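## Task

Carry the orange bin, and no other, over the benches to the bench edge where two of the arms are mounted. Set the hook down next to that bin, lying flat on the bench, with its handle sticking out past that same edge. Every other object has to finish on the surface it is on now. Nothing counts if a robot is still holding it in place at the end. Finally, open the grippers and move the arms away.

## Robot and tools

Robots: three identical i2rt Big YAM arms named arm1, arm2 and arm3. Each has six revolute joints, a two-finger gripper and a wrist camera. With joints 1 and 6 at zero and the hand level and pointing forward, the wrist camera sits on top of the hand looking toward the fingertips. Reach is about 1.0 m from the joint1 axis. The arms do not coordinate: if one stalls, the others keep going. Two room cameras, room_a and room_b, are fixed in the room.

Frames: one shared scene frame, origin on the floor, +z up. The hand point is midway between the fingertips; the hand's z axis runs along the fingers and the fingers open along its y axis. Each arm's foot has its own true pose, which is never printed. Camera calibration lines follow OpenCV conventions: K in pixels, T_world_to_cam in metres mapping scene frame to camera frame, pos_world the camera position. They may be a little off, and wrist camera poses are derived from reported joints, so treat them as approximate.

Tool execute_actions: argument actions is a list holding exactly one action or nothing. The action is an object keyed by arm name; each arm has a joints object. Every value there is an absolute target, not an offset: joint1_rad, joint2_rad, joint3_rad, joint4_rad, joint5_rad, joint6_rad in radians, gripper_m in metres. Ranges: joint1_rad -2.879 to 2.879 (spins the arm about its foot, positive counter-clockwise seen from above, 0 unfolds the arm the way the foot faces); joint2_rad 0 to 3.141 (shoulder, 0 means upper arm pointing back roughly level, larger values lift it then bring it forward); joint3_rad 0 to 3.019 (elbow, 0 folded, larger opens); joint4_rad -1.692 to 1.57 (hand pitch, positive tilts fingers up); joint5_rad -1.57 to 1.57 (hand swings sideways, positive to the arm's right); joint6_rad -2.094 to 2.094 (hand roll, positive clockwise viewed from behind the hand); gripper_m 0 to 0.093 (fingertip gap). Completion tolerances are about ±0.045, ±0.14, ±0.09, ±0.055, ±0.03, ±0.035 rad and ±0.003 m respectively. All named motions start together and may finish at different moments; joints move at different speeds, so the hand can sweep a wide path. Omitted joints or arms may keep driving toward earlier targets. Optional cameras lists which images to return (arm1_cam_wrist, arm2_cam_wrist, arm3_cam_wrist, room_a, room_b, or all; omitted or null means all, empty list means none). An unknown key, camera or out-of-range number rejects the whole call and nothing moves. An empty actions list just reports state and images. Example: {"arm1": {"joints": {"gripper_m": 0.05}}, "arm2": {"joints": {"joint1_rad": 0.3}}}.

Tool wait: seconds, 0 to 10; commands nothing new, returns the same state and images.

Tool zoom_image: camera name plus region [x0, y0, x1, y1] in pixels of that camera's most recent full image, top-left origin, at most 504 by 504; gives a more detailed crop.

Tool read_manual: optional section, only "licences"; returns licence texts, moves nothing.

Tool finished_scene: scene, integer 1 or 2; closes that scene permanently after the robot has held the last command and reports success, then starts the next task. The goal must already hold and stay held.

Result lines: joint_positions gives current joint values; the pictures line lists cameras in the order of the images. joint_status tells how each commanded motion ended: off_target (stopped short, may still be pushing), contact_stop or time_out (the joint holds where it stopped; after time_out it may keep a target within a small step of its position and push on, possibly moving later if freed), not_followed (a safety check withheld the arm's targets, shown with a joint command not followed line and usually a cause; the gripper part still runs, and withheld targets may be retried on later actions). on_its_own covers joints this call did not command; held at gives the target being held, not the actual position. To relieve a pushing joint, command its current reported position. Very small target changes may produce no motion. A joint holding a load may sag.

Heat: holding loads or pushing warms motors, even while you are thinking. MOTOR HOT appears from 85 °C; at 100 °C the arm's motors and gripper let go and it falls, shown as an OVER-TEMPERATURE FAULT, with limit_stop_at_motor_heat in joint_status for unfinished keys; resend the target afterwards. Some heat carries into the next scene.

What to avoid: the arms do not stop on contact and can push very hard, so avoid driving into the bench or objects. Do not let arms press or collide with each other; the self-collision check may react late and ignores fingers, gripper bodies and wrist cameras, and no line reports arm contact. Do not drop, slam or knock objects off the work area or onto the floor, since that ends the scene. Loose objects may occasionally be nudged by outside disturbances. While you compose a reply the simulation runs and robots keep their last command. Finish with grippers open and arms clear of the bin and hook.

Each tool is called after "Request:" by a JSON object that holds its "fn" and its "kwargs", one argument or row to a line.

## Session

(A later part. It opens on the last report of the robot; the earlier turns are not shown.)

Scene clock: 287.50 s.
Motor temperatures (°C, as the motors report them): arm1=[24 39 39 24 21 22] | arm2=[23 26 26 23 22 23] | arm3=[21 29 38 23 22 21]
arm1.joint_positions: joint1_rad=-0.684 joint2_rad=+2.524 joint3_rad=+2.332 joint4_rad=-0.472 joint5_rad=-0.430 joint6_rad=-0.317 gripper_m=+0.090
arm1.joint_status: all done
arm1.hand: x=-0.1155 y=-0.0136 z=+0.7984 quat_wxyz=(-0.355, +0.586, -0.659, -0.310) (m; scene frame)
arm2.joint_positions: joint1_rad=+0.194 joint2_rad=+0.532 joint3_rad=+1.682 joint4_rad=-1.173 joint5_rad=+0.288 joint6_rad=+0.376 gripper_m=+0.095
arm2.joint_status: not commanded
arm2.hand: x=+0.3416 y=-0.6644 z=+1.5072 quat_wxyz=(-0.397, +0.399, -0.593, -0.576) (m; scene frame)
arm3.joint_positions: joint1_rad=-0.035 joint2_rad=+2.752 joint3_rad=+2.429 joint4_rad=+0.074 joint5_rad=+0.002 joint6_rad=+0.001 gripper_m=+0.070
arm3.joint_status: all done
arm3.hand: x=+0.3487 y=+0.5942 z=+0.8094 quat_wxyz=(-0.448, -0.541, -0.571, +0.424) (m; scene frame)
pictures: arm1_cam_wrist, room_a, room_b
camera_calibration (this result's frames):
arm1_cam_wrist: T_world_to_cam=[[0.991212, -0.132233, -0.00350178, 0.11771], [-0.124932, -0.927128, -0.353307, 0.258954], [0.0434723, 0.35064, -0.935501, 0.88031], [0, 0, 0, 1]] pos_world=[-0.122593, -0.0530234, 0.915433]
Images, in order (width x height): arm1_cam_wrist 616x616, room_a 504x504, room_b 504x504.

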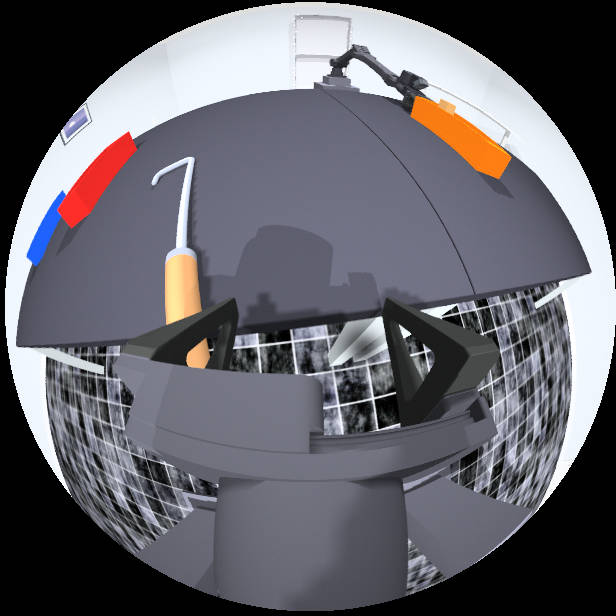

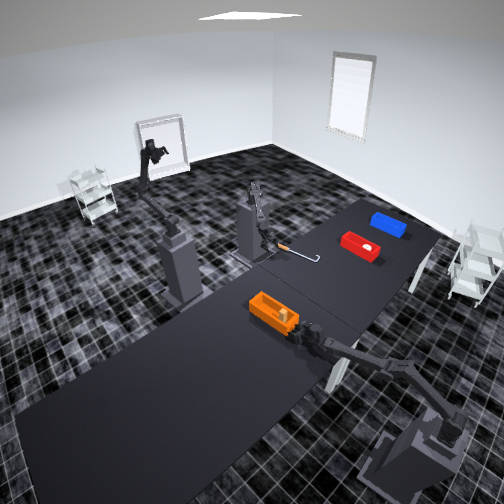

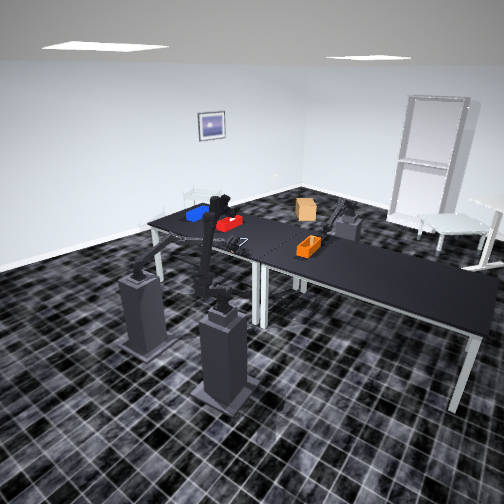

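Request:
{"fn": "execute_actions", "kwargs": {
  "actions": [
    {"arm1":{"joints":{"joint1_rad":-0.45,"gripper_m":0.0}},"arm3":{"joints":{"joint2_rad":1.4,"joint3_rad":1.1,"joint4_rad":-0.5}}}
  ],
  "cameras": []
}}

Request:
{"fn": "execute_actions", "kwargs": {
  "actions": [
    {"arm1":{"joints":{"joint2_rad":2.58}}}
  ],
  "cameras": ["arm1_cam_wrist"]
}}

Scene clock: 302.63 s.
Motor temperatures (°C, as the motors report them): arm1=[24 39 39 24 21 22] | arm2=[23 26 27 23 22 23] | arm3=[21 30 41 23 22 21]
arm1.joint_positions: joint1_rad=-0.456 joint2_rad=+2.523 joint3_rad=+2.332 joint4_rad=-0.469 joint5_rad=-0.432 joint6_rad=-0.317 gripper_m=+0.000
arm1.joint_status: all done
arm1.hand: x=-0.3048 y=+0.0804 z=+0.7991 quat_wxyz=(-0.319, +0.658, -0.587, -0.349) (m; scene frame)
arm2.joint_positions: joint1_rad=+0.194 joint2_rad=+0.532 joint3_rad=+1.682 joint4_rad=-1.173 joint5_rad=+0.288 joint6_rad=+0.376 gripper_m=+0.095
arm2.joint_status: not commanded
arm2.hand: x=+0.3416 y=-0.6644 z=+1.5072 quat_wxyz=(-0.397, +0.399, -0.593, -0.576) (m; scene frame)
arm3.joint_positions: joint1_rad=-0.035 joint2_rad=+1.406 joint3_rad=+1.098 joint4_rad=-0.500 joint5_rad=+0.002 joint6_rad=+0.001 gripper_m=+0.070
arm3.joint_status: all done
arm3.hand: x=+0.3239 y=+1.0331 z=+0.9981 quat_wxyz=(-0.273, -0.637, -0.673, +0.259) (m; scene frame)
pictures: none
No camera images: the call's "cameras" was empty. Leave "cameras" out to get every camera's image.

Scene clock: 303.47 s.
Motor temperatures (°C, as the motors report them): arm1=[24 39 39 24 21 22] | arm2=[23 26 27 23 22 23] | arm3=[21 30 41 23 22 21]
arm1.joint_positions: joint1_rad=-0.456 joint2_rad=+2.553 joint3_rad=+2.332 joint4_rad=-0.469 joint5_rad=-0.432 joint6_rad=-0.317 gripper_m=+0.000
arm1.joint_status: all done
arm1.hand: x=-0.3054 y=+0.0788 z=+0.7722 quat_wxyz=(-0.307, +0.660, -0.593, -0.345) (m; scene frame)
arm2.joint_positions: joint1_rad=+0.194 joint2_rad=+0.532 joint3_rad=+1.682 joint4_rad=-1.173 joint5_rad=+0.288 joint6_rad=+0.376 gripper_m=+0.095
arm2.joint_status: not commanded
arm2.hand: x=+0.3416 y=-0.6644 z=+1.5072 quat_wxyz=(-0.397, +0.399, -0.593, -0.576) (m; scene frame)
arm3.joint_positions: joint1_rad=-0.035 joint2_rad=+1.406 joint3_rad=+1.098 joint4_rad=-0.500 joint5_rad=+0.002 joint6_rad=+0.001 gripper_m=+0.070
arm3.joint_status: not commanded
arm3.hand: x=+0.3239 y=+1.0331 z=+0.9981 quat_wxyz=(-0.273, -0.637, -0.673, +0.259) (m; scene frame)
pictures: arm1_cam_wrist
camera_calibration (this result's frames):
arm1_cam_wrist: T_world_to_cam=[[0.995275, 0.0958248, -0.015635, 0.310644], [0.0852545, -0.939583, -0.331536, 0.360061], [-0.0464598, 0.328637, -0.943313, 0.811984], [0, 0, 0, 1]] pos_world=[-0.302148, 0.041692, 0.890185]
Images, in order (width x height): arm1_cam_wrist 616x616.

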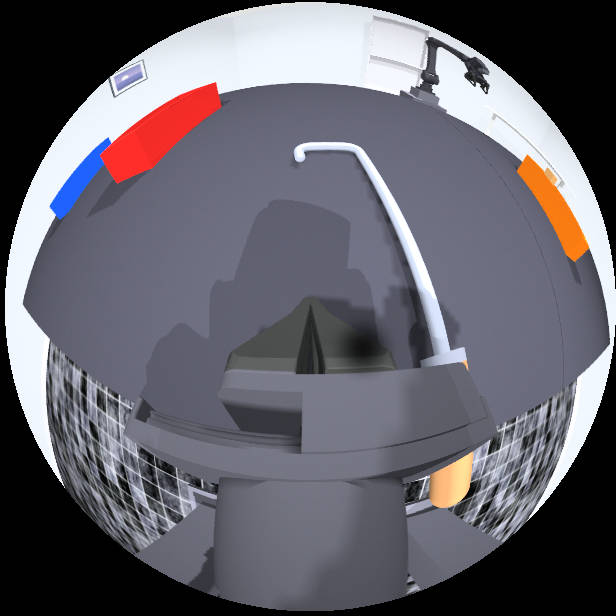

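Request:
{"fn": "execute_actions", "kwargs": {
  "actions": [
    {"arm1":{"joints":{"joint1_rad":-0.62}}}
  ],
  "cameras": ["arm1_cam_wrist","room_a"]
}}

Scene clock: 314.80 s.
Motor temperatures (°C, as the motors report them): arm1=[24 39 39 24 21 22] | arm2=[23 26 27 23 22 23] | arm3=[21 28 39 23 22 21]
arm1.joint_positions: joint1_rad=-0.625 joint2_rad=+2.553 joint3_rad=+2.333 joint4_rad=-0.469 joint5_rad=-0.431 joint6_rad=-0.317 gripper_m=+0.000
arm1.joint_status: all done
arm1.hand: x=-0.1628 y=+0.0138 z=+0.7728 quat_wxyz=(-0.335, +0.607, -0.647, -0.318) (m; scene frame)
arm2.joint_positions: joint1_rad=+0.194 joint2_rad=+0.532 joint3_rad=+1.682 joint4_rad=-1.173 joint5_rad=+0.288 joint6_rad=+0.376 gripper_m=+0.095
arm2.joint_status: not commanded
arm2.hand: x=+0.3416 y=-0.6644 z=+1.5072 quat_wxyz=(-0.397, +0.399, -0.593, -0.576) (m; scene frame)
arm3.joint_positions: joint1_rad=-0.035 joint2_rad=+1.406 joint3_rad=+1.098 joint4_rad=-0.500 joint5_rad=+0.002 joint6_rad=+0.001 gripper_m=+0.070
arm3.joint_status: not commanded
arm3.hand: x=+0.3239 y=+1.0331 z=+0.9981 quat_wxyz=(-0.273, -0.637, -0.673, +0.259) (m; scene frame)
pictures: arm1_cam_wrist, room_a
camera_calibration (this result's frames):
arm1_cam_wrist: T_world_to_cam=[[0.997166, -0.073503, -0.0160219, 0.177955], [-0.074642, -0.940134, -0.332532, 0.261704], [0.0093794, 0.332785, -0.942956, 0.849317], [0, 0, 0, 1]] pos_world=[-0.165883, -0.0235234, 0.890744]
Images, in order (width x height): arm1_cam_wrist 616x616, room_a 504x504.

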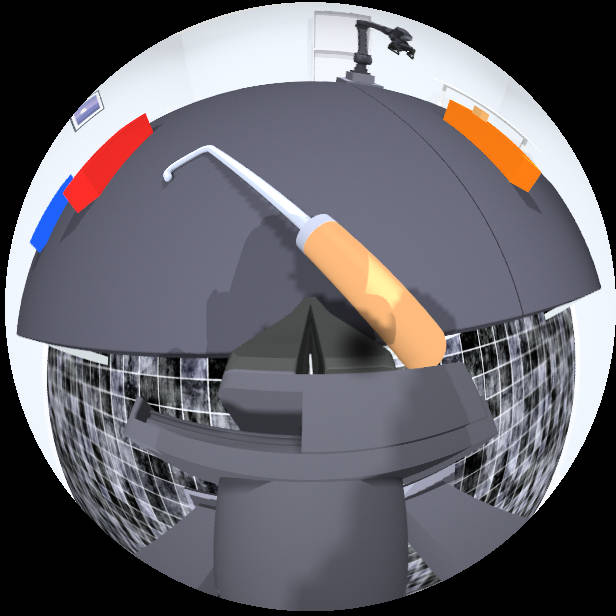

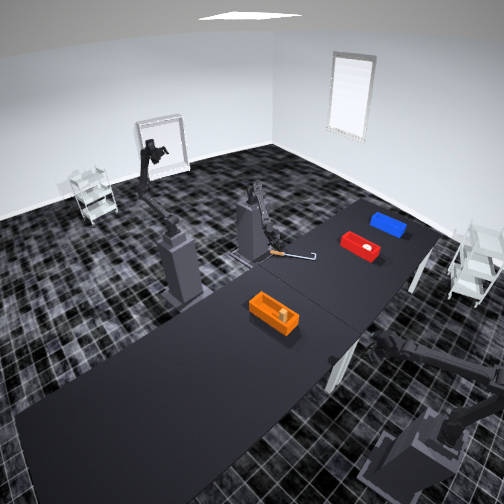

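Request:
{"fn": "execute_actions", "kwargs": {
  "actions": [
    {"arm1":{"joints":{"joint1_rad":-0.5}}}
  ],
  "cameras": []
}}

Request:
{"fn": "execute_actions", "kwargs": {
  "actions": [
    {"arm1":{"joints":{"joint2_rad":2.2}}}
  ],
  "cameras": ["arm1_cam_wrist"]
}}

Request:
{"fn": "execute_actions", "kwargs": {
  "actions": [
    {"arm1":{"joints":{"joint1_rad":0.7,"joint2_rad":1.0,"joint3_rad":1.2,"joint5_rad":0}},"arm2":{"joints":{"joint1_rad":0.45,"joint2_rad":1.8,"joint3_rad":1.68,"joint4_rad":-0.885,"joint5_rad":0,"joint6_rad":0}}}
  ],
  "cameras": ["arm2_cam_wrist","room_a"]
}}

Scene clock: 327.53 s.
Motor temperatures (°C, as the motors report them): arm1=[24 39 40 24 21 22] | arm2=[23 26 27 23 22 23] | arm3=[21 28 38 23 22 21]
arm1.joint_positions: joint1_rad=-0.493 joint2_rad=+2.553 joint3_rad=+2.333 joint4_rad=-0.469 joint5_rad=-0.431 joint6_rad=-0.317 gripper_m=+0.000
arm1.joint_status: all done
arm1.hand: x=-0.2731 y=+0.0667 z=+0.7722 quat_wxyz=(-0.313, +0.649, -0.605, -0.339) (m; scene frame)
arm2.joint_positions: joint1_rad=+0.194 joint2_rad=+0.532 joint3_rad=+1.682 joint4_rad=-1.173 joint5_rad=+0.288 joint6_rad=+0.376 gripper_m=+0.095
arm2.joint_status: not commanded
arm2.hand: x=+0.3416 y=-0.6644 z=+1.5072 quat_wxyz=(-0.397, +0.399, -0.593, -0.576) (m; scene frame)
arm3.joint_positions: joint1_rad=-0.035 joint2_rad=+1.406 joint3_rad=+1.098 joint4_rad=-0.500 joint5_rad=+0.002 joint6_rad=+0.001 gripper_m=+0.070
arm3.joint_status: not commanded
arm3.hand: x=+0.3239 y=+1.0331 z=+0.9981 quat_wxyz=(-0.273, -0.637, -0.673, +0.259) (m; scene frame)
pictures: none
No camera images: the call's "cameras" was empty. Leave "cameras" out to get every camera's image.

Scene clock: 329.40 s.
Motor temperatures (°C, as the motors report them): arm1=[24 39 39 24 21 22] | arm2=[23 26 27 23 22 23] | arm3=[21 27 38 23 22 21]
arm1.joint_positions: joint1_rad=-0.493 joint2_rad=+2.198 joint3_rad=+2.385 joint4_rad=-0.463 joint5_rad=-0.431 joint6_rad=-0.317 gripper_m=+0.000
arm1.joint_status: all done
arm1.hand: x=-0.2886 y=+0.0390 z=+1.1233 quat_wxyz=(-0.481, +0.608, -0.501, -0.384) (m; scene frame)
arm2.joint_positions: joint1_rad=+0.194 joint2_rad=+0.532 joint3_rad=+1.682 joint4_rad=-1.173 joint5_rad=+0.288 joint6_rad=+0.376 gripper_m=+0.095
arm2.joint_status: not commanded
arm2.hand: x=+0.3416 y=-0.6644 z=+1.5072 quat_wxyz=(-0.397, +0.399, -0.593, -0.576) (m; scene frame)
arm3.joint_positions: joint1_rad=-0.035 joint2_rad=+1.406 joint3_rad=+1.098 joint4_rad=-0.500 joint5_rad=+0.002 joint6_rad=+0.001 gripper_m=+0.070
arm3.joint_status: not commanded
arm3.hand: x=+0.3239 y=+1.0331 z=+0.9981 quat_wxyz=(-0.273, -0.637, -0.673, +0.259) (m; scene frame)
pictures: arm1_cam_wrist
camera_calibration (this result's frames):
arm1_cam_wrist: T_world_to_cam=[[0.982365, 0.0284225, 0.184799, 0.0770417], [0.141272, -0.760277, -0.634051, 0.786578], [0.122477, 0.648976, -0.750885, 0.977114], [0, 0, 0, 1]] pos_world=[-0.306479, -0.0382963, 1.21819]
Images, in order (width x height): arm1_cam_wrist 616x616.

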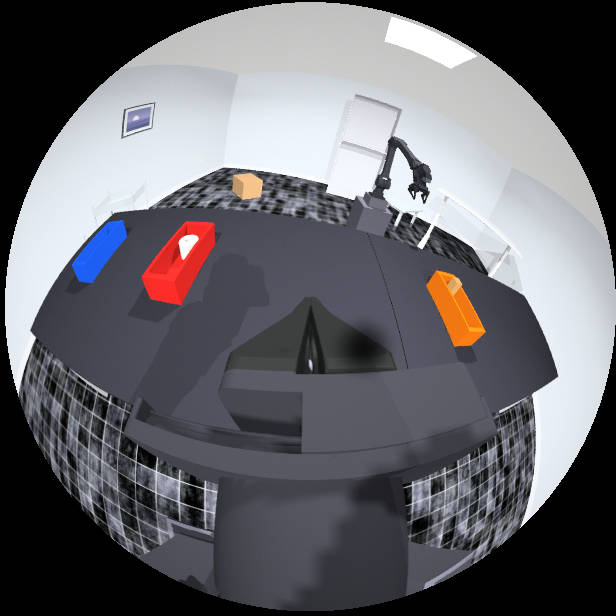

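Scene clock: 331.23 s.
Motor temperatures (°C, as the motors report them): arm1=[24 39 39 24 21 22] | arm2=[23 26 27 23 22 23] | arm3=[21 27 38 23 22 21]
arm1.joint_positions: joint1_rad=+0.693 joint2_rad=+0.999 joint3_rad=+1.215 joint4_rad=-0.465 joint5_rad=-0.003 joint6_rad=-0.317 gripper_m=+0.000
arm1.joint_status: all done
arm1.hand: x=-0.9448 y=-0.4339 z=+1.2178 quat_wxyz=(-0.338, +0.763, -0.202, -0.512) (m; scene frame)
arm2.joint_positions: joint1_rad=+0.446 joint2_rad=+1.818 joint3_rad=+1.658 joint4_rad=-0.889 joint5_rad=+0.004 joint6_rad=+0.016 gripper_m=+0.095
arm2.joint_status: all done
arm2.hand: x=-0.0159 y=-0.2095 z=+0.9921 quat_wxyz=(-0.128, +0.833, -0.488, -0.226) (m; scene frame)
arm3.joint_positions: joint1_rad=-0.035 joint2_rad=+1.406 joint3_rad=+1.098 joint4_rad=-0.500 joint5_rad=+0.002 joint6_rad=+0.001 gripper_m=+0.070
arm3.joint_status: not commanded
arm3.hand: x=+0.3239 y=+1.0331 z=+0.9981 quat_wxyz=(-0.273, -0.637, -0.673, +0.259) (m; scene frame)
pictures: arm2_cam_wrist, room_a
camera_calibration (this result's frames):
arm2_cam_wrist: T_world_to_cam=[[0.871507, 0.490383, -0.000123965, 0.113867], [0.487454, -0.866273, 0.109362, -0.277401], [0.0535218, -0.0953701, -0.994002, 1.08821], [0, 0, 0, 1]] pos_world=[-0.0222583, -0.192361, 1.11204]
Images, in order (width x height): arm2_cam_wrist 616x616, room_a 504x504.

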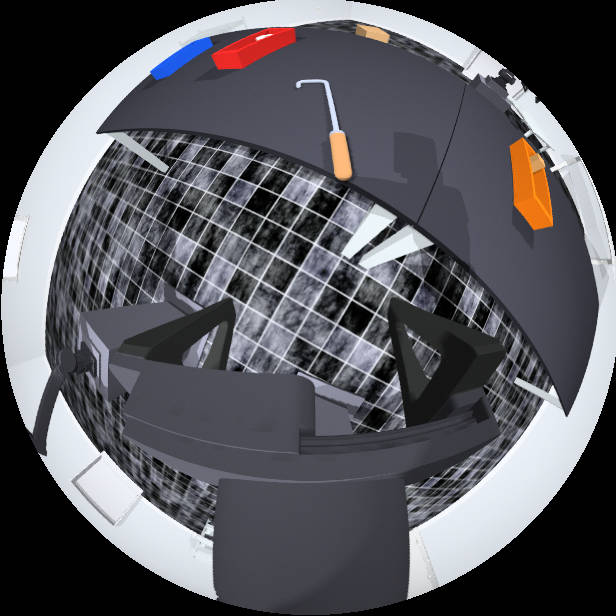

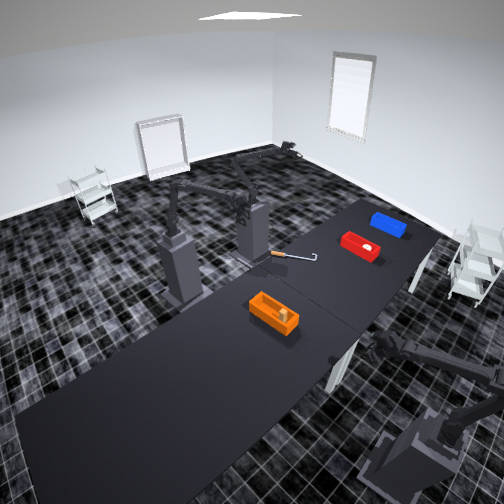

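Request:
{"fn": "execute_actions", "kwargs": {
  "actions": [
    {"arm2":{"joints":{"joint1_rad":0.374,"joint2_rad":2.48,"joint3_rad":2.35,"joint4_rad":-0.15}}}
  ],
  "cameras": []
}}

Request:
{"fn": "execute_actions", "kwargs": {
  "actions": [
    {"arm2":{"joints":{"joint2_rad":2.6}}}
  ],
  "cameras": ["arm2_cam_wrist"]
}}

Scene clock: 349.80 s.
Motor temperatures (°C, as the motors report them): arm1=[24 34 36 24 21 22] | arm2=[23 28 30 23 22 23] | arm3=[21 27 38 23 22 21]
arm1.joint_positions: joint1_rad=+0.693 joint2_rad=+0.999 joint3_rad=+1.215 joint4_rad=-0.465 joint5_rad=-0.003 joint6_rad=-0.317 gripper_m=+0.000
arm1.joint_status: not commanded
arm1.hand: x=-0.9448 y=-0.4339 z=+1.2178 quat_wxyz=(-0.338, +0.763, -0.202, -0.512) (m; scene frame)
arm2.joint_positions: joint1_rad=+0.368 joint2_rad=+2.506 joint3_rad=+2.289 joint4_rad=-0.168 joint5_rad=+0.002 joint6_rad=+0.015 gripper_m=+0.095
arm2.joint_status: all done
arm2.hand: x=-0.0955 y=+0.0742 z=+0.9115 quat_wxyz=(-0.293, +0.698, -0.447, -0.477) (m; scene frame)
arm3.joint_positions: joint1_rad=-0.035 joint2_rad=+1.406 joint3_rad=+1.098 joint4_rad=-0.500 joint5_rad=+0.002 joint6_rad=+0.001 gripper_m=+0.070
arm3.joint_status: not commanded
arm3.hand: x=+0.3239 y=+1.0331 z=+0.9981 quat_wxyz=(-0.273, -0.637, -0.673, +0.259) (m; scene frame)
pictures: none
No camera images: the call's "cameras" was empty. Leave "cameras" out to get every camera's image.

Scene clock: 351.17 s.
Motor temperatures (°C, as the motors report them): arm1=[24 34 36 24 21 22] | arm2=[23 28 31 23 22 23] | arm3=[21 27 38 23 22 21]
arm1.joint_positions: joint1_rad=+0.693 joint2_rad=+0.999 joint3_rad=+1.215 joint4_rad=-0.465 joint5_rad=-0.003 joint6_rad=-0.317 gripper_m=+0.000
arm1.joint_status: not commanded
arm1.hand: x=-0.9448 y=-0.4339 z=+1.2178 quat_wxyz=(-0.338, +0.763, -0.202, -0.512) (m; scene frame)
arm2.joint_positions: joint1_rad=+0.368 joint2_rad=+2.602 joint3_rad=+2.296 joint4_rad=-0.166 joint5_rad=+0.002 joint6_rad=+0.015 gripper_m=+0.095
arm2.joint_status: all done
arm2.hand: x=-0.0947 y=+0.0718 z=+0.8254 quat_wxyz=(-0.274, +0.718, -0.459, -0.446) (m; scene frame)
arm3.joint_positions: joint1_rad=-0.035 joint2_rad=+1.406 joint3_rad=+1.098 joint4_rad=-0.500 joint5_rad=+0.002 joint6_rad=+0.001 gripper_m=+0.070
arm3.joint_status: not commanded
arm3.hand: x=+0.3239 y=+1.0331 z=+0.9981 quat_wxyz=(-0.273, -0.637, -0.673, +0.259) (m; scene frame)
pictures: arm2_cam_wrist
camera_calibration (this result's frames):
arm2_cam_wrist: T_world_to_cam=[[0.905538, 0.424154, -0.00970717, 0.0604313], [0.374743, -0.810359, -0.450428, 0.470277], [-0.198917, 0.404242, -0.89276, 0.810241], [0, 0, 0, 1]] pos_world=[-0.0697852, 0.0279274, 0.935764]
Images, in order (width x height): arm2_cam_wrist 616x616.

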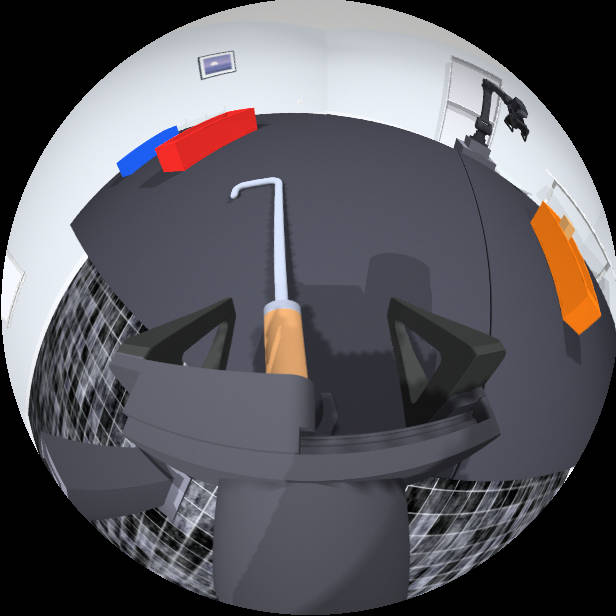

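Request:
{"fn": "execute_actions", "kwargs": {
  "actions": [
    {"arm2":{"joints":{"joint2_rad":2.66,"joint1_rad":0.39}}}
  ],
  "cameras": []
}}

Request:
{"fn": "execute_actions", "kwargs": {
  "actions": [
    {"arm2":{"joints":{"gripper_m":0.0}}}
  ],
  "cameras": ["arm2_cam_wrist"]
}}

Scene clock: 357.30 s.
Motor temperatures (°C, as the motors report them): arm1=[24 33 35 24 21 22] | arm2=[23 29 32 23 22 23] | arm3=[21 27 38 23 22 21]
arm1.joint_positions: joint1_rad=+0.693 joint2_rad=+0.999 joint3_rad=+1.215 joint4_rad=-0.465 joint5_rad=-0.003 joint6_rad=-0.317 gripper_m=+0.000
arm1.joint_status: not commanded
arm1.hand: x=-0.9448 y=-0.4339 z=+1.2178 quat_wxyz=(-0.338, +0.763, -0.202, -0.512) (m; scene frame)
arm2.joint_positions: joint1_rad=+0.387 joint2_rad=+2.646 joint3_rad=+2.296 joint4_rad=-0.166 joint5_rad=+0.002 joint6_rad=+0.015 gripper_m=+0.095
arm2.joint_status: all done
arm2.hand: x=-0.1091 y=+0.0593 z=+0.7845 quat_wxyz=(-0.260, +0.732, -0.458, -0.433) (m; scene frame)
arm3.joint_positions: joint1_rad=-0.035 joint2_rad=+1.406 joint3_rad=+1.098 joint4_rad=-0.500 joint5_rad=+0.002 joint6_rad=+0.001 gripper_m=+0.070
arm3.joint_status: not commanded
arm3.hand: x=+0.3239 y=+1.0331 z=+0.9981 quat_wxyz=(-0.273, -0.637, -0.673, +0.259) (m; scene frame)
pictures: none
No camera images: the call's "cameras" was empty. Leave "cameras" out to get every camera's image.

Scene clock: 358.03 s.
Motor temperatures (°C, as the motors report them): arm1=[24 33 35 24 21 22] | arm2=[23 30 32 23 22 23] | arm3=[21 27 38 23 22 21]
arm1.joint_positions: joint1_rad=+0.693 joint2_rad=+0.999 joint3_rad=+1.215 joint4_rad=-0.465 joint5_rad=-0.003 joint6_rad=-0.317 gripper_m=+0.000
arm1.joint_status: not commanded
arm1.hand: x=-0.9448 y=-0.4339 z=+1.2178 quat_wxyz=(-0.338, +0.763, -0.202, -0.512) (m; scene frame)
arm2.joint_positions: joint1_rad=+0.390 joint2_rad=+2.646 joint3_rad=+2.296 joint4_rad=-0.166 joint5_rad=+0.003 joint6_rad=+0.009 gripper_m=+0.027
arm2.joint_status: gripper_m off_target (ended at +0.027, target +0.000)
arm2.hand: x=-0.1112 y=+0.0583 z=+0.7845 quat_wxyz=(-0.262, +0.733, -0.455, -0.432) (m; scene frame)
arm3.joint_positions: joint1_rad=-0.035 joint2_rad=+1.406 joint3_rad=+1.098 joint4_rad=-0.500 joint5_rad=+0.002 joint6_rad=+0.001 gripper_m=+0.070
arm3.joint_status: not commanded
arm3.hand: x=+0.3239 y=+1.0331 z=+0.9981 quat_wxyz=(-0.273, -0.637, -0.673, +0.259) (m; scene frame)
pictures: arm2_cam_wrist
camera_calibration (this result's frames):
arm2_cam_wrist: T_world_to_cam=[[0.8956, 0.444847, -0.00333583, 0.0734111], [0.404244, -0.816941, -0.411332, 0.420141], [-0.185705, 0.36704, -0.91148, 0.794249], [0, 0, 0, 1]] pos_world=[-0.0880908, 0.0190522, 0.897004]
Images, in order (width x height): arm2_cam_wrist 616x616.

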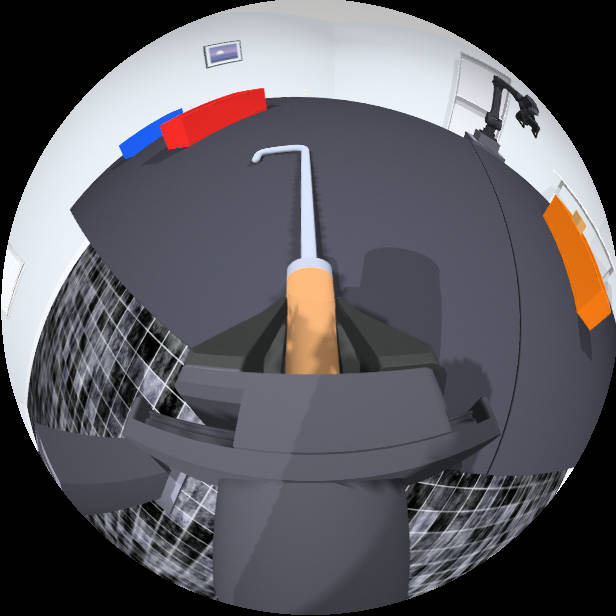

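Request:
{"fn": "execute_actions", "kwargs": {
  "actions": [
    {"arm2":{"joints":{"joint2_rad":2.0}}}
  ],
  "cameras": []
}}

Request:
{"fn": "execute_actions", "kwargs": {
  "actions": [
    {"arm2":{"joints":{"joint1_rad":0.0,"joint3_rad":1.62,"joint4_rad":0.4,"joint5_rad":0.516,"joint6_rad":-1.57}}}
  ],
  "cameras": ["arm2_cam_wrist","room_a","room_b"]
}}

Scene clock: 389.67 s.
Motor temperatures (°C, as the motors report them): arm1=[24 32 35 24 21 22] | arm2=[23 32 34 23 22 23] | arm3=[21 27 38 23 22 21]
arm1.joint_positions: joint1_rad=+0.693 joint2_rad=+0.999 joint3_rad=+1.215 joint4_rad=-0.465 joint5_rad=-0.003 joint6_rad=-0.317 gripper_m=+0.000
arm1.joint_status: not commanded
arm1.hand: x=-0.9448 y=-0.4339 z=+1.2178 quat_wxyz=(-0.338, +0.763, -0.202, -0.512) (m; scene frame)
arm2.joint_positions: joint1_rad=+0.390 joint2_rad=+2.069 joint3_rad=+2.308 joint4_rad=-0.190 joint5_rad=+0.003 joint6_rad=+0.009 gripper_m=+0.027
arm2.joint_status: all done
arm2.hand: x=-0.0721 y=-0.0143 z=+1.3183 quat_wxyz=(-0.375, +0.584, -0.364, -0.620) (m; scene frame)
arm3.joint_positions: joint1_rad=-0.035 joint2_rad=+1.406 joint3_rad=+1.098 joint4_rad=-0.500 joint5_rad=+0.002 joint6_rad=+0.001 gripper_m=+0.070
arm3.joint_status: not commanded
arm3.hand: x=+0.3239 y=+1.0331 z=+0.9981 quat_wxyz=(-0.273, -0.637, -0.673, +0.259) (m; scene frame)
pictures: none
No camera images: the call's "cameras" was empty. Leave "cameras" out to get every camera's image.

Scene clock: 393.13 s.
Motor temperatures (°C, as the motors report them): arm1=[24 32 35 24 21 22] | arm2=[23 32 33 23 22 23] | arm3=[21 27 38 23 22 21]
arm1.joint_positions: joint1_rad=+0.693 joint2_rad=+0.999 joint3_rad=+1.215 joint4_rad=-0.465 joint5_rad=-0.003 joint6_rad=-0.317 gripper_m=+0.000
arm1.joint_status: not commanded
arm1.hand: x=-0.9448 y=-0.4339 z=+1.2178 quat_wxyz=(-0.338, +0.763, -0.202, -0.512) (m; scene frame)
arm2.joint_positions: joint1_rad=-0.005 joint2_rad=+2.063 joint3_rad=+1.588 joint4_rad=+0.342 joint5_rad=+0.516 joint6_rad=-1.571 gripper_m=+0.027
arm2.joint_status: joint4_rad time_out (moved +0.532 of +0.590); the others done
arm2.on_its_own: joint4_rad reads +0.342 and still pushes toward +0.400 since a time_out
arm2.hand: x=+0.3477 y=+0.0289 z=+1.0112 quat_wxyz=(-0.644, +0.734, -0.141, +0.166) (m; scene frame)
arm3.joint_positions: joint1_rad=-0.035 joint2_rad=+1.406 joint3_rad=+1.098 joint4_rad=-0.500 joint5_rad=+0.002 joint6_rad=+0.001 gripper_m=+0.070
arm3.joint_status: not commanded
arm3.hand: x=+0.3239 y=+1.0331 z=+0.9981 quat_wxyz=(-0.273, -0.637, -0.673, +0.259) (m; scene frame)
pictures: arm2_cam_wrist, room_a, room_b
camera_calibration (this result's frames):
arm2_cam_wrist: T_world_to_cam=[[-0.0122461, 0.126882, 0.991842, -1.00519], [0.476972, -0.871053, 0.117319, -0.254416], [0.878833, 0.474518, -0.0498524, -0.14764], [0, 0, 0, 1]] pos_world=[0.238791, -0.0240116, 1.01947]
Images, in order (width x height): arm2_cam_wrist 616x616, room_a 504x504, room_b 504x504.

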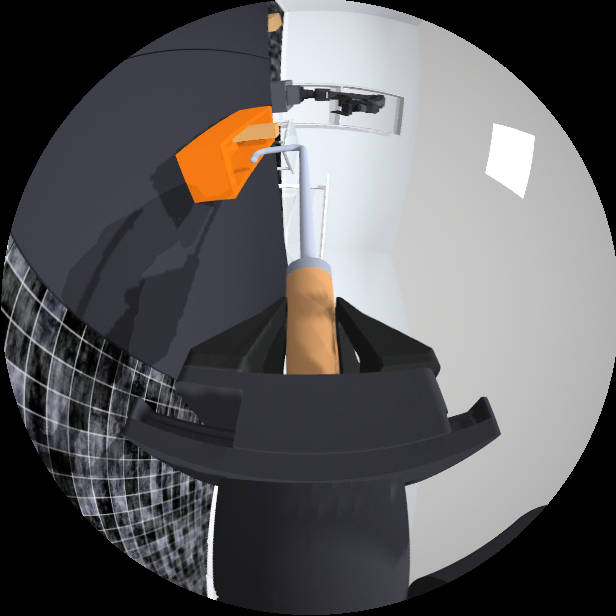

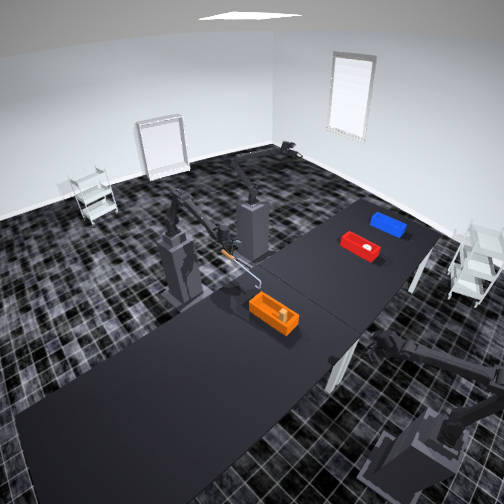

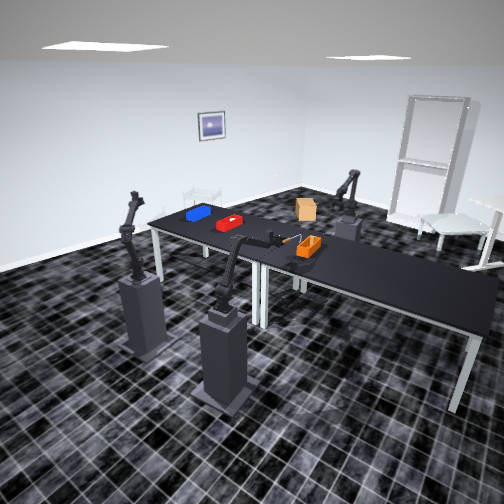

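Request:
{"fn": "execute_actions", "kwargs": {
  "actions": [
    {"arm2":{"joints":{"joint2_rad":2.17,"joint3_rad":1.68,"joint4_rad":0.42}}}
  ],
  "cameras": ["arm2_cam_wrist","room_a","room_b"]
}}

Request:
{"fn": "zoom_image", "kwargs": {
  "camera": "room_a",
  "region": [200, 230, 330, 350]
}}

Request:
{"fn": "zoom_image", "kwargs": {
  "camera": "room_b",
  "region": [250, 200, 360, 280]
}}

Scene clock: 411.23 s.
Motor temperatures (°C, as the motors report them): arm1=[24 31 35 24 21 22] | arm2=[23 32 33 23 22 23] | arm3=[21 27 38 23 22 21]
arm1.joint_positions: joint1_rad=+0.693 joint2_rad=+0.999 joint3_rad=+1.215 joint4_rad=-0.465 joint5_rad=-0.003 joint6_rad=-0.317 gripper_m=+0.000
arm1.joint_status: not commanded
arm1.hand: x=-0.9448 y=-0.4339 z=+1.2178 quat_wxyz=(-0.338, +0.763, -0.202, -0.512) (m; scene frame)
arm2.joint_positions: joint1_rad=-0.005 joint2_rad=+2.176 joint3_rad=+1.615 joint4_rad=+0.418 joint5_rad=+0.517 joint6_rad=-1.555 gripper_m=+0.027
arm2.joint_status: all done
arm2.hand: x=+0.3464 y=+0.0448 z=+0.9519 quat_wxyz=(-0.642, +0.735, -0.146, +0.162) (m; scene frame)
arm3.joint_positions: joint1_rad=-0.035 joint2_rad=+1.406 joint3_rad=+1.098 joint4_rad=-0.500 joint5_rad=+0.002 joint6_rad=+0.001 gripper_m=+0.070
arm3.joint_status: not commanded
arm3.hand: x=+0.3239 y=+1.0331 z=+0.9981 quat_wxyz=(-0.273, -0.637, -0.673, +0.259) (m; scene frame)
pictures: arm2_cam_wrist, room_a, room_b
camera_calibration (this result's frames):
arm2_cam_wrist: T_world_to_cam=[[0.0011906, 0.129343, 0.991599, -0.952923], [0.475561, -0.872366, 0.11322, -0.228596], [0.879682, 0.471431, -0.0625493, -0.145089], [0, 0, 0, 1]] pos_world=[0.237479, -0.00776577, 0.961724]
Images, in order (width x height): arm2_cam_wrist 616x616, room_a 504x504, room_b 504x504.

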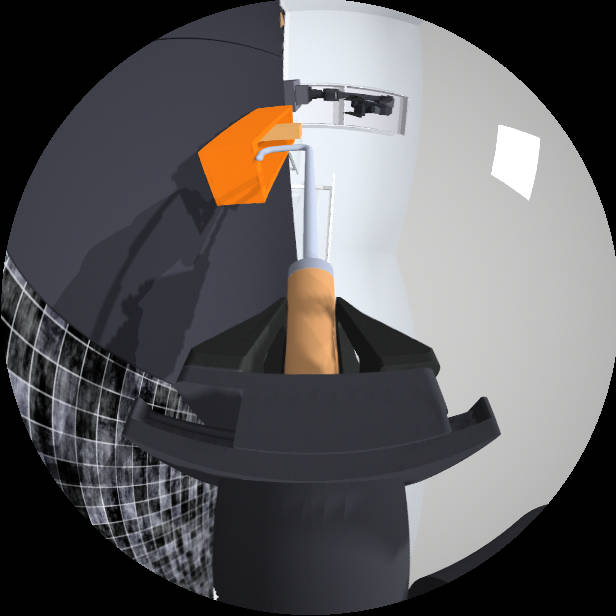

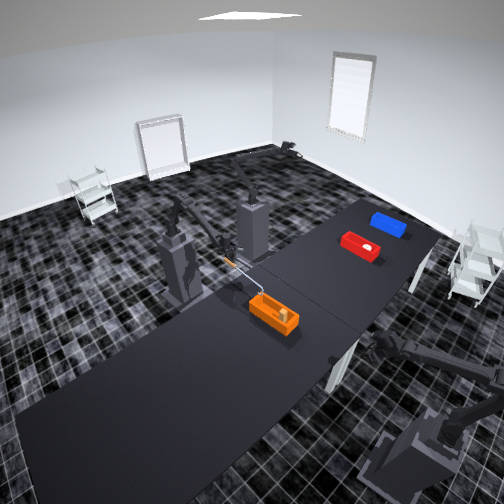

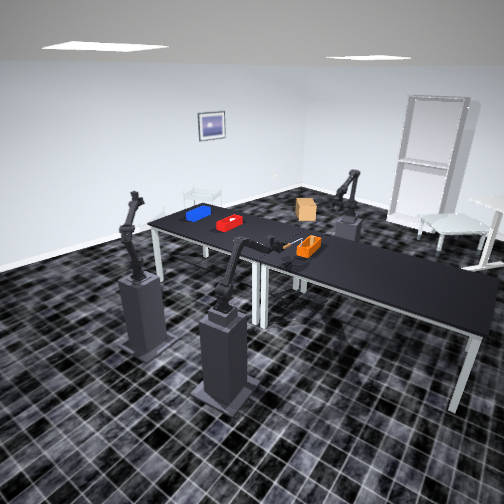

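Region (200, 230, 330, 350) of room_a's 504x504 image, scaled by 3.877, with more detail than that image has; it fills the top 465 rows of this view, and the rest is white.

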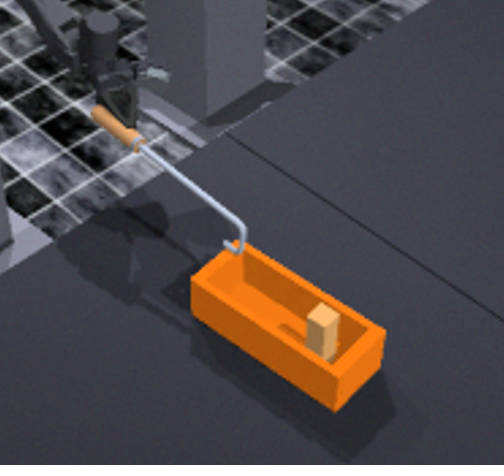

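Region (250, 200, 360, 280) of room_b's 504x504 image, scaled by 4.582, with more detail than that image has; it fills the top 367 rows of this view, and the rest is white.

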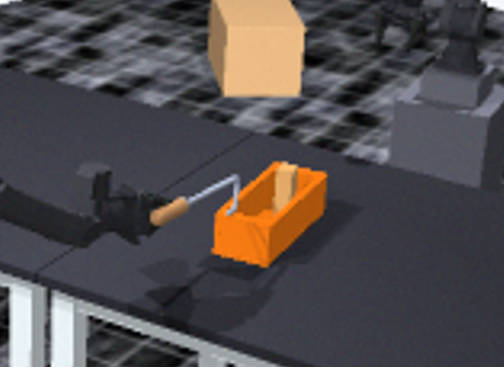

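Request:
{"fn": "execute_actions", "kwargs": {
  "actions": [
    {"arm2":{"joints":{"joint2_rad":2.26,"joint3_rad":1.81,"joint4_rad":0.36}}}
  ],
  "cameras": ["room_a","room_b"]
}}

Request:
{"fn": "zoom_image", "kwargs": {
  "camera": "room_a",
  "region": [200, 230, 330, 350]
}}

Request:
{"fn": "zoom_image", "kwargs": {
  "camera": "room_b",
  "region": [250, 200, 360, 280]
}}

Scene clock: 433.50 s.
Motor temperatures (°C, as the motors report them): arm1=[24 31 35 24 21 22] | arm2=[23 32 35 23 22 23] | arm3=[21 27 39 23 22 21]
arm1.joint_positions: joint1_rad=+0.693 joint2_rad=+0.999 joint3_rad=+1.215 joint4_rad=-0.465 joint5_rad=-0.003 joint6_rad=-0.317 gripper_m=+0.000
arm1.joint_status: not commanded
arm1.hand: x=-0.9448 y=-0.4339 z=+1.2178 quat_wxyz=(-0.338, +0.763, -0.202, -0.512) (m; scene frame)
arm2.joint_positions: joint1_rad=-0.005 joint2_rad=+2.293 joint3_rad=+1.738 joint4_rad=+0.336 joint5_rad=+0.516 joint6_rad=-1.568 gripper_m=+0.027
arm2.joint_status: all done
arm2.hand: x=+0.3435 y=+0.0728 z=+0.9038 quat_wxyz=(-0.613, +0.760, -0.133, +0.173) (m; scene frame)
arm3.joint_positions: joint1_rad=-0.035 joint2_rad=+1.406 joint3_rad=+1.098 joint4_rad=-0.500 joint5_rad=+0.002 joint6_rad=+0.001 gripper_m=+0.070
arm3.joint_status: not commanded
arm3.hand: x=+0.3239 y=+1.0331 z=+0.9981 quat_wxyz=(-0.273, -0.637, -0.673, +0.259) (m; scene frame)
pictures: room_a, room_b
Images, in order (width x height): room_a 504x504, room_b 504x504.

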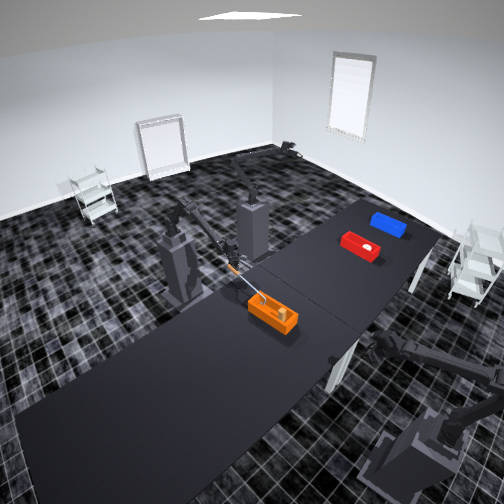

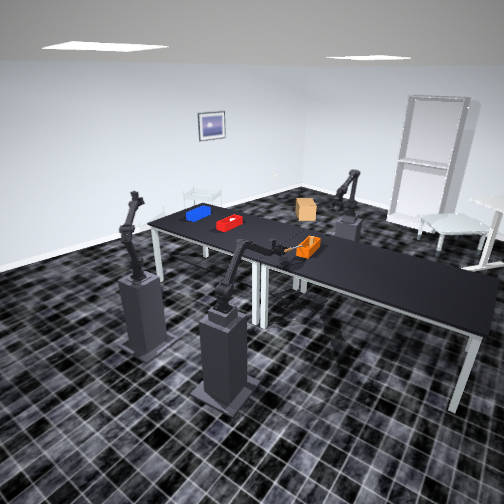

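Region (200, 230, 330, 350) of room_a's 504x504 image, scaled by 3.877, with more detail than that image has; it fills the top 465 rows of this view, and the rest is white.

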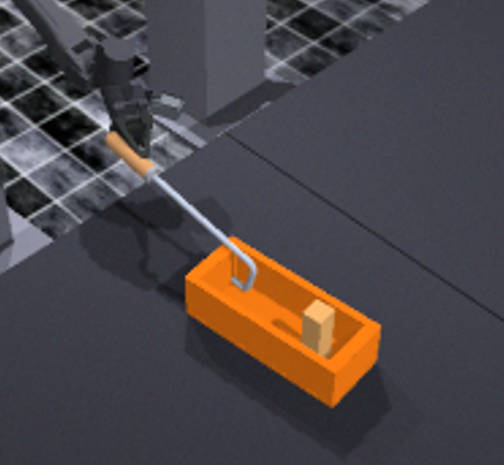

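Region (250, 200, 360, 280) of room_b's 504x504 image, scaled by 4.582, with more detail than that image has; it fills the top 367 rows of this view, and the rest is white.

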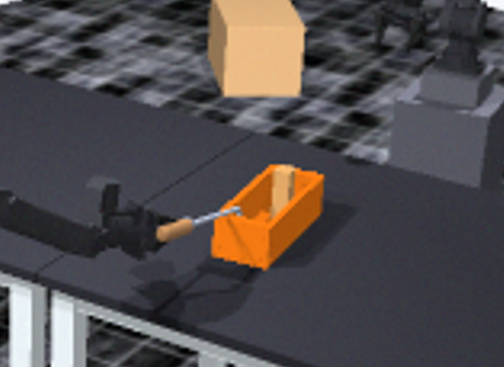

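Request:
{"fn": "execute_actions", "kwargs": {
  "actions": [
    {"arm2":{"joints":{"joint2_rad":2.18,"joint3_rad":1.54,"joint4_rad":0.44}}}
  ],
  "cameras": []
}}

Request:
{"fn": "execute_actions", "kwargs": {
  "actions": [
    {"arm2":{"joints":{"joint2_rad":2.08,"joint3_rad":1.35,"joint4_rad":0.53}}}
  ],
  "cameras": ["room_a"]
}}

Request:
{"fn": "zoom_image", "kwargs": {
  "camera": "room_a",
  "region": [180, 220, 330, 350]
}}

Scene clock: 450.57 s.
Motor temperatures (°C, as the motors report them): arm1=[24 30 35 24 21 22] | arm2=[23 33 36 23 22 23] | arm3=[21 27 39 23 22 21]
arm1.joint_positions: joint1_rad=+0.693 joint2_rad=+0.999 joint3_rad=+1.215 joint4_rad=-0.465 joint5_rad=-0.003 joint6_rad=-0.317 gripper_m=+0.000
arm1.joint_status: not commanded
arm1.hand: x=-0.9448 y=-0.4339 z=+1.2178 quat_wxyz=(-0.338, +0.763, -0.202, -0.512) (m; scene frame)
arm2.joint_positions: joint1_rad=-0.005 joint2_rad=+2.213 joint3_rad=+1.554 joint4_rad=+0.436 joint5_rad=+0.514 joint6_rad=-1.564 gripper_m=+0.027
arm2.joint_status: all done
arm2.hand: x=+0.3465 y=+0.0302 z=+0.8932 quat_wxyz=(-0.611, +0.761, -0.133, +0.171) (m; scene frame)
arm3.joint_positions: joint1_rad=-0.035 joint2_rad=+1.406 joint3_rad=+1.098 joint4_rad=-0.500 joint5_rad=+0.002 joint6_rad=+0.001 gripper_m=+0.070
arm3.joint_status: not commanded
arm3.hand: x=+0.3239 y=+1.0331 z=+0.9981 quat_wxyz=(-0.273, -0.637, -0.673, +0.259) (m; scene frame)
pictures: none
No camera images: the call's "cameras" was empty. Leave "cameras" out to get every camera's image.

Scene clock: 451.43 s.
Motor temperatures (°C, as the motors report them): arm1=[24 30 35 24 21 22] | arm2=[23 33 36 23 22 23] | arm3=[21 27 39 23 22 21]
arm1.joint_positions: joint1_rad=+0.693 joint2_rad=+0.999 joint3_rad=+1.215 joint4_rad=-0.465 joint5_rad=-0.003 joint6_rad=-0.317 gripper_m=+0.000
arm1.joint_status: not commanded
arm1.hand: x=-0.9448 y=-0.4339 z=+1.2178 quat_wxyz=(-0.338, +0.763, -0.202, -0.512) (m; scene frame)
arm2.joint_positions: joint1_rad=-0.005 joint2_rad=+2.112 joint3_rad=+1.362 joint4_rad=+0.524 joint5_rad=+0.514 joint6_rad=-1.564 gripper_m=+0.027
arm2.joint_status: all done
arm2.hand: x=+0.3503 y=-0.0201 z=+0.8933 quat_wxyz=(-0.611, +0.762, -0.133, +0.171) (m; scene frame)
arm3.joint_positions: joint1_rad=-0.035 joint2_rad=+1.406 joint3_rad=+1.098 joint4_rad=-0.500 joint5_rad=+0.002 joint6_rad=+0.001 gripper_m=+0.070
arm3.joint_status: not commanded
arm3.hand: x=+0.3239 y=+1.0331 z=+0.9981 quat_wxyz=(-0.273, -0.637, -0.673, +0.259) (m; scene frame)
pictures: room_a
Images, in order (width x height): room_a 504x504.

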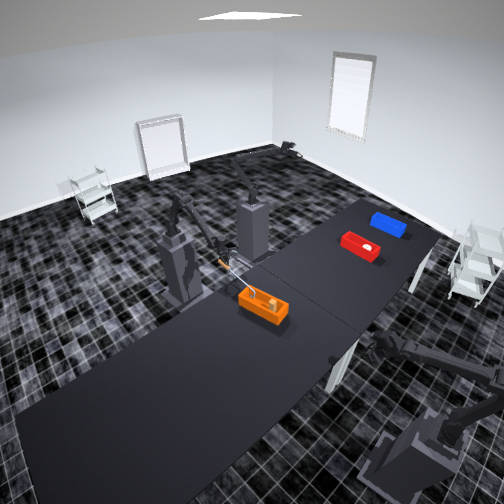

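Region (180, 220, 330, 350) of room_a's 504x504 image, scaled by 3.360, with more detail than that image has; it fills the top 437 rows of this view, and the rest is white.

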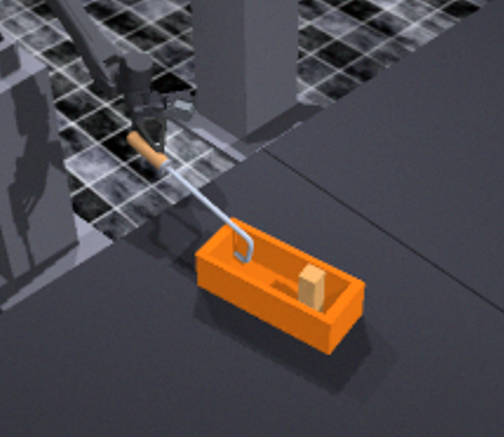

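Request:
{"fn": "execute_actions", "kwargs": {
  "actions": [
    {"arm2":{"joints":{"joint2_rad":1.97,"joint3_rad":1.18,"joint4_rad":0.6}}}
  ],
  "cameras": []
}}

Request:
{"fn": "execute_actions", "kwargs": {
  "actions": [
    {"arm2":{"joints":{"joint2_rad":1.87,"joint3_rad":1.0,"joint4_rad":0.67}}}
  ],
  "cameras": []
}}

Request:
{"fn": "execute_actions", "kwargs": {
  "actions": [
    {"arm2":{"joints":{"joint2_rad":1.78,"joint3_rad":0.85,"joint4_rad":0.73}}}
  ],
  "cameras": ["room_a","room_b"]
}}

Request:
{"fn": "zoom_image", "kwargs": {
  "camera": "room_a",
  "region": [160, 200, 310, 330]
}}

Scene clock: 461.63 s.
Motor temperatures (°C, as the motors report them): arm1=[24 30 35 24 21 22] | arm2=[23 33 33 23 22 23] | arm3=[21 27 39 23 22 21]
arm1.joint_positions: joint1_rad=+0.693 joint2_rad=+0.999 joint3_rad=+1.215 joint4_rad=-0.465 joint5_rad=-0.003 joint6_rad=-0.317 gripper_m=+0.000
arm1.joint_status: not commanded
arm1.hand: x=-0.9448 y=-0.4339 z=+1.2178 quat_wxyz=(-0.338, +0.763, -0.202, -0.512) (m; scene frame)
arm2.joint_positions: joint1_rad=-0.005 joint2_rad=+2.005 joint3_rad=+1.185 joint4_rad=+0.583 joint5_rad=+0.513 joint6_rad=-1.564 gripper_m=+0.027
arm2.joint_status: all done
arm2.hand: x=+0.3543 y=-0.0717 z=+0.8970 quat_wxyz=(-0.606, +0.765, -0.132, +0.172) (m; scene frame)
arm3.joint_positions: joint1_rad=-0.035 joint2_rad=+1.406 joint3_rad=+1.098 joint4_rad=-0.500 joint5_rad=+0.002 joint6_rad=+0.001 gripper_m=+0.070
arm3.joint_status: not commanded
arm3.hand: x=+0.3239 y=+1.0331 z=+0.9981 quat_wxyz=(-0.273, -0.637, -0.673, +0.259) (m; scene frame)
pictures: none
No camera images: the call's "cameras" was empty. Leave "cameras" out to get every camera's image.

Scene clock: 462.47 s.
Motor temperatures (°C, as the motors report them): arm1=[24 30 35 24 21 22] | arm2=[23 33 32 23 22 23] | arm3=[21 27 39 23 22 21]
arm1.joint_positions: joint1_rad=+0.693 joint2_rad=+0.999 joint3_rad=+1.215 joint4_rad=-0.465 joint5_rad=-0.003 joint6_rad=-0.317 gripper_m=+0.000
arm1.joint_status: not commanded
arm1.hand: x=-0.9448 y=-0.4339 z=+1.2178 quat_wxyz=(-0.338, +0.763, -0.202, -0.512) (m; scene frame)
arm2.joint_positions: joint1_rad=-0.005 joint2_rad=+1.902 joint3_rad=+1.005 joint4_rad=+0.653 joint5_rad=+0.512 joint6_rad=-1.564 gripper_m=+0.027
arm2.joint_status: all done
arm2.hand: x=+0.3585 y=-0.1276 z=+0.8975 quat_wxyz=(-0.604, +0.767, -0.131, +0.172) (m; scene frame)
arm3.joint_positions: joint1_rad=-0.035 joint2_rad=+1.406 joint3_rad=+1.098 joint4_rad=-0.500 joint5_rad=+0.002 joint6_rad=+0.001 gripper_m=+0.070
arm3.joint_status: not commanded
arm3.hand: x=+0.3239 y=+1.0331 z=+0.9981 quat_wxyz=(-0.273, -0.637, -0.673, +0.259) (m; scene frame)
pictures: none
No camera images: the call's "cameras" was empty. Leave "cameras" out to get every camera's image.

Scene clock: 463.23 s.
Motor temperatures (°C, as the motors report them): arm1=[24 30 35 24 21 22] | arm2=[23 33 32 23 22 23] | arm3=[21 27 39 23 22 21]
arm1.joint_positions: joint1_rad=+0.693 joint2_rad=+0.999 joint3_rad=+1.215 joint4_rad=-0.465 joint5_rad=-0.003 joint6_rad=-0.317 gripper_m=+0.000
arm1.joint_status: not commanded
arm1.hand: x=-0.9448 y=-0.4339 z=+1.2178 quat_wxyz=(-0.338, +0.763, -0.202, -0.512) (m; scene frame)
arm2.joint_positions: joint1_rad=-0.005 joint2_rad=+1.810 joint3_rad=+0.853 joint4_rad=+0.711 joint5_rad=+0.512 joint6_rad=-1.564 gripper_m=+0.027
arm2.joint_status: all done
arm2.hand: x=+0.3623 y=-0.1778 z=+0.8984 quat_wxyz=(-0.603, +0.768, -0.130, +0.173) (m; scene frame)
arm3.joint_positions: joint1_rad=-0.035 joint2_rad=+1.406 joint3_rad=+1.098 joint4_rad=-0.500 joint5_rad=+0.002 joint6_rad=+0.001 gripper_m=+0.070
arm3.joint_status: not commanded
arm3.hand: x=+0.3239 y=+1.0331 z=+0.9981 quat_wxyz=(-0.273, -0.637, -0.673, +0.259) (m; scene frame)
pictures: room_a, room_b
Images, in order (width x height): room_a 504x504, room_b 504x504.

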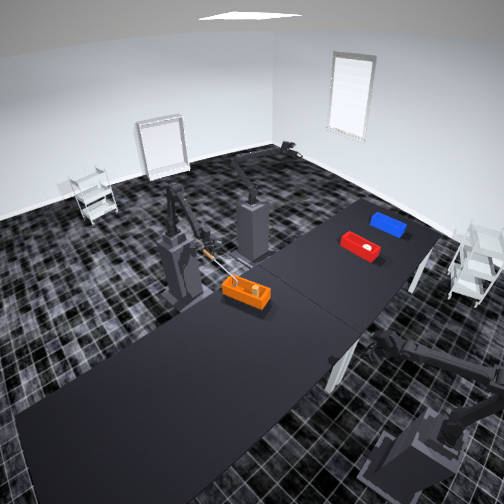

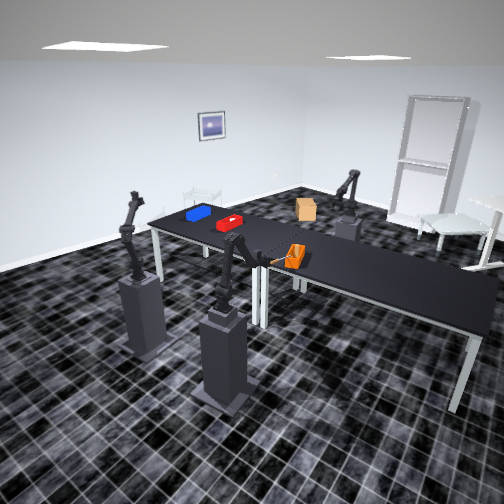

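Region (160, 200, 310, 330) of room_a's 504x504 image, scaled by 3.360, with more detail than that image has; it fills the top 437 rows of this view, and the rest is white.

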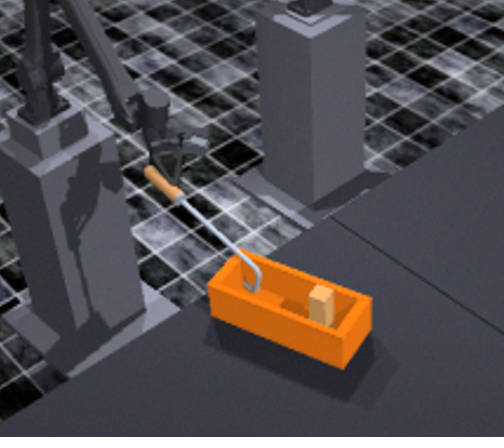

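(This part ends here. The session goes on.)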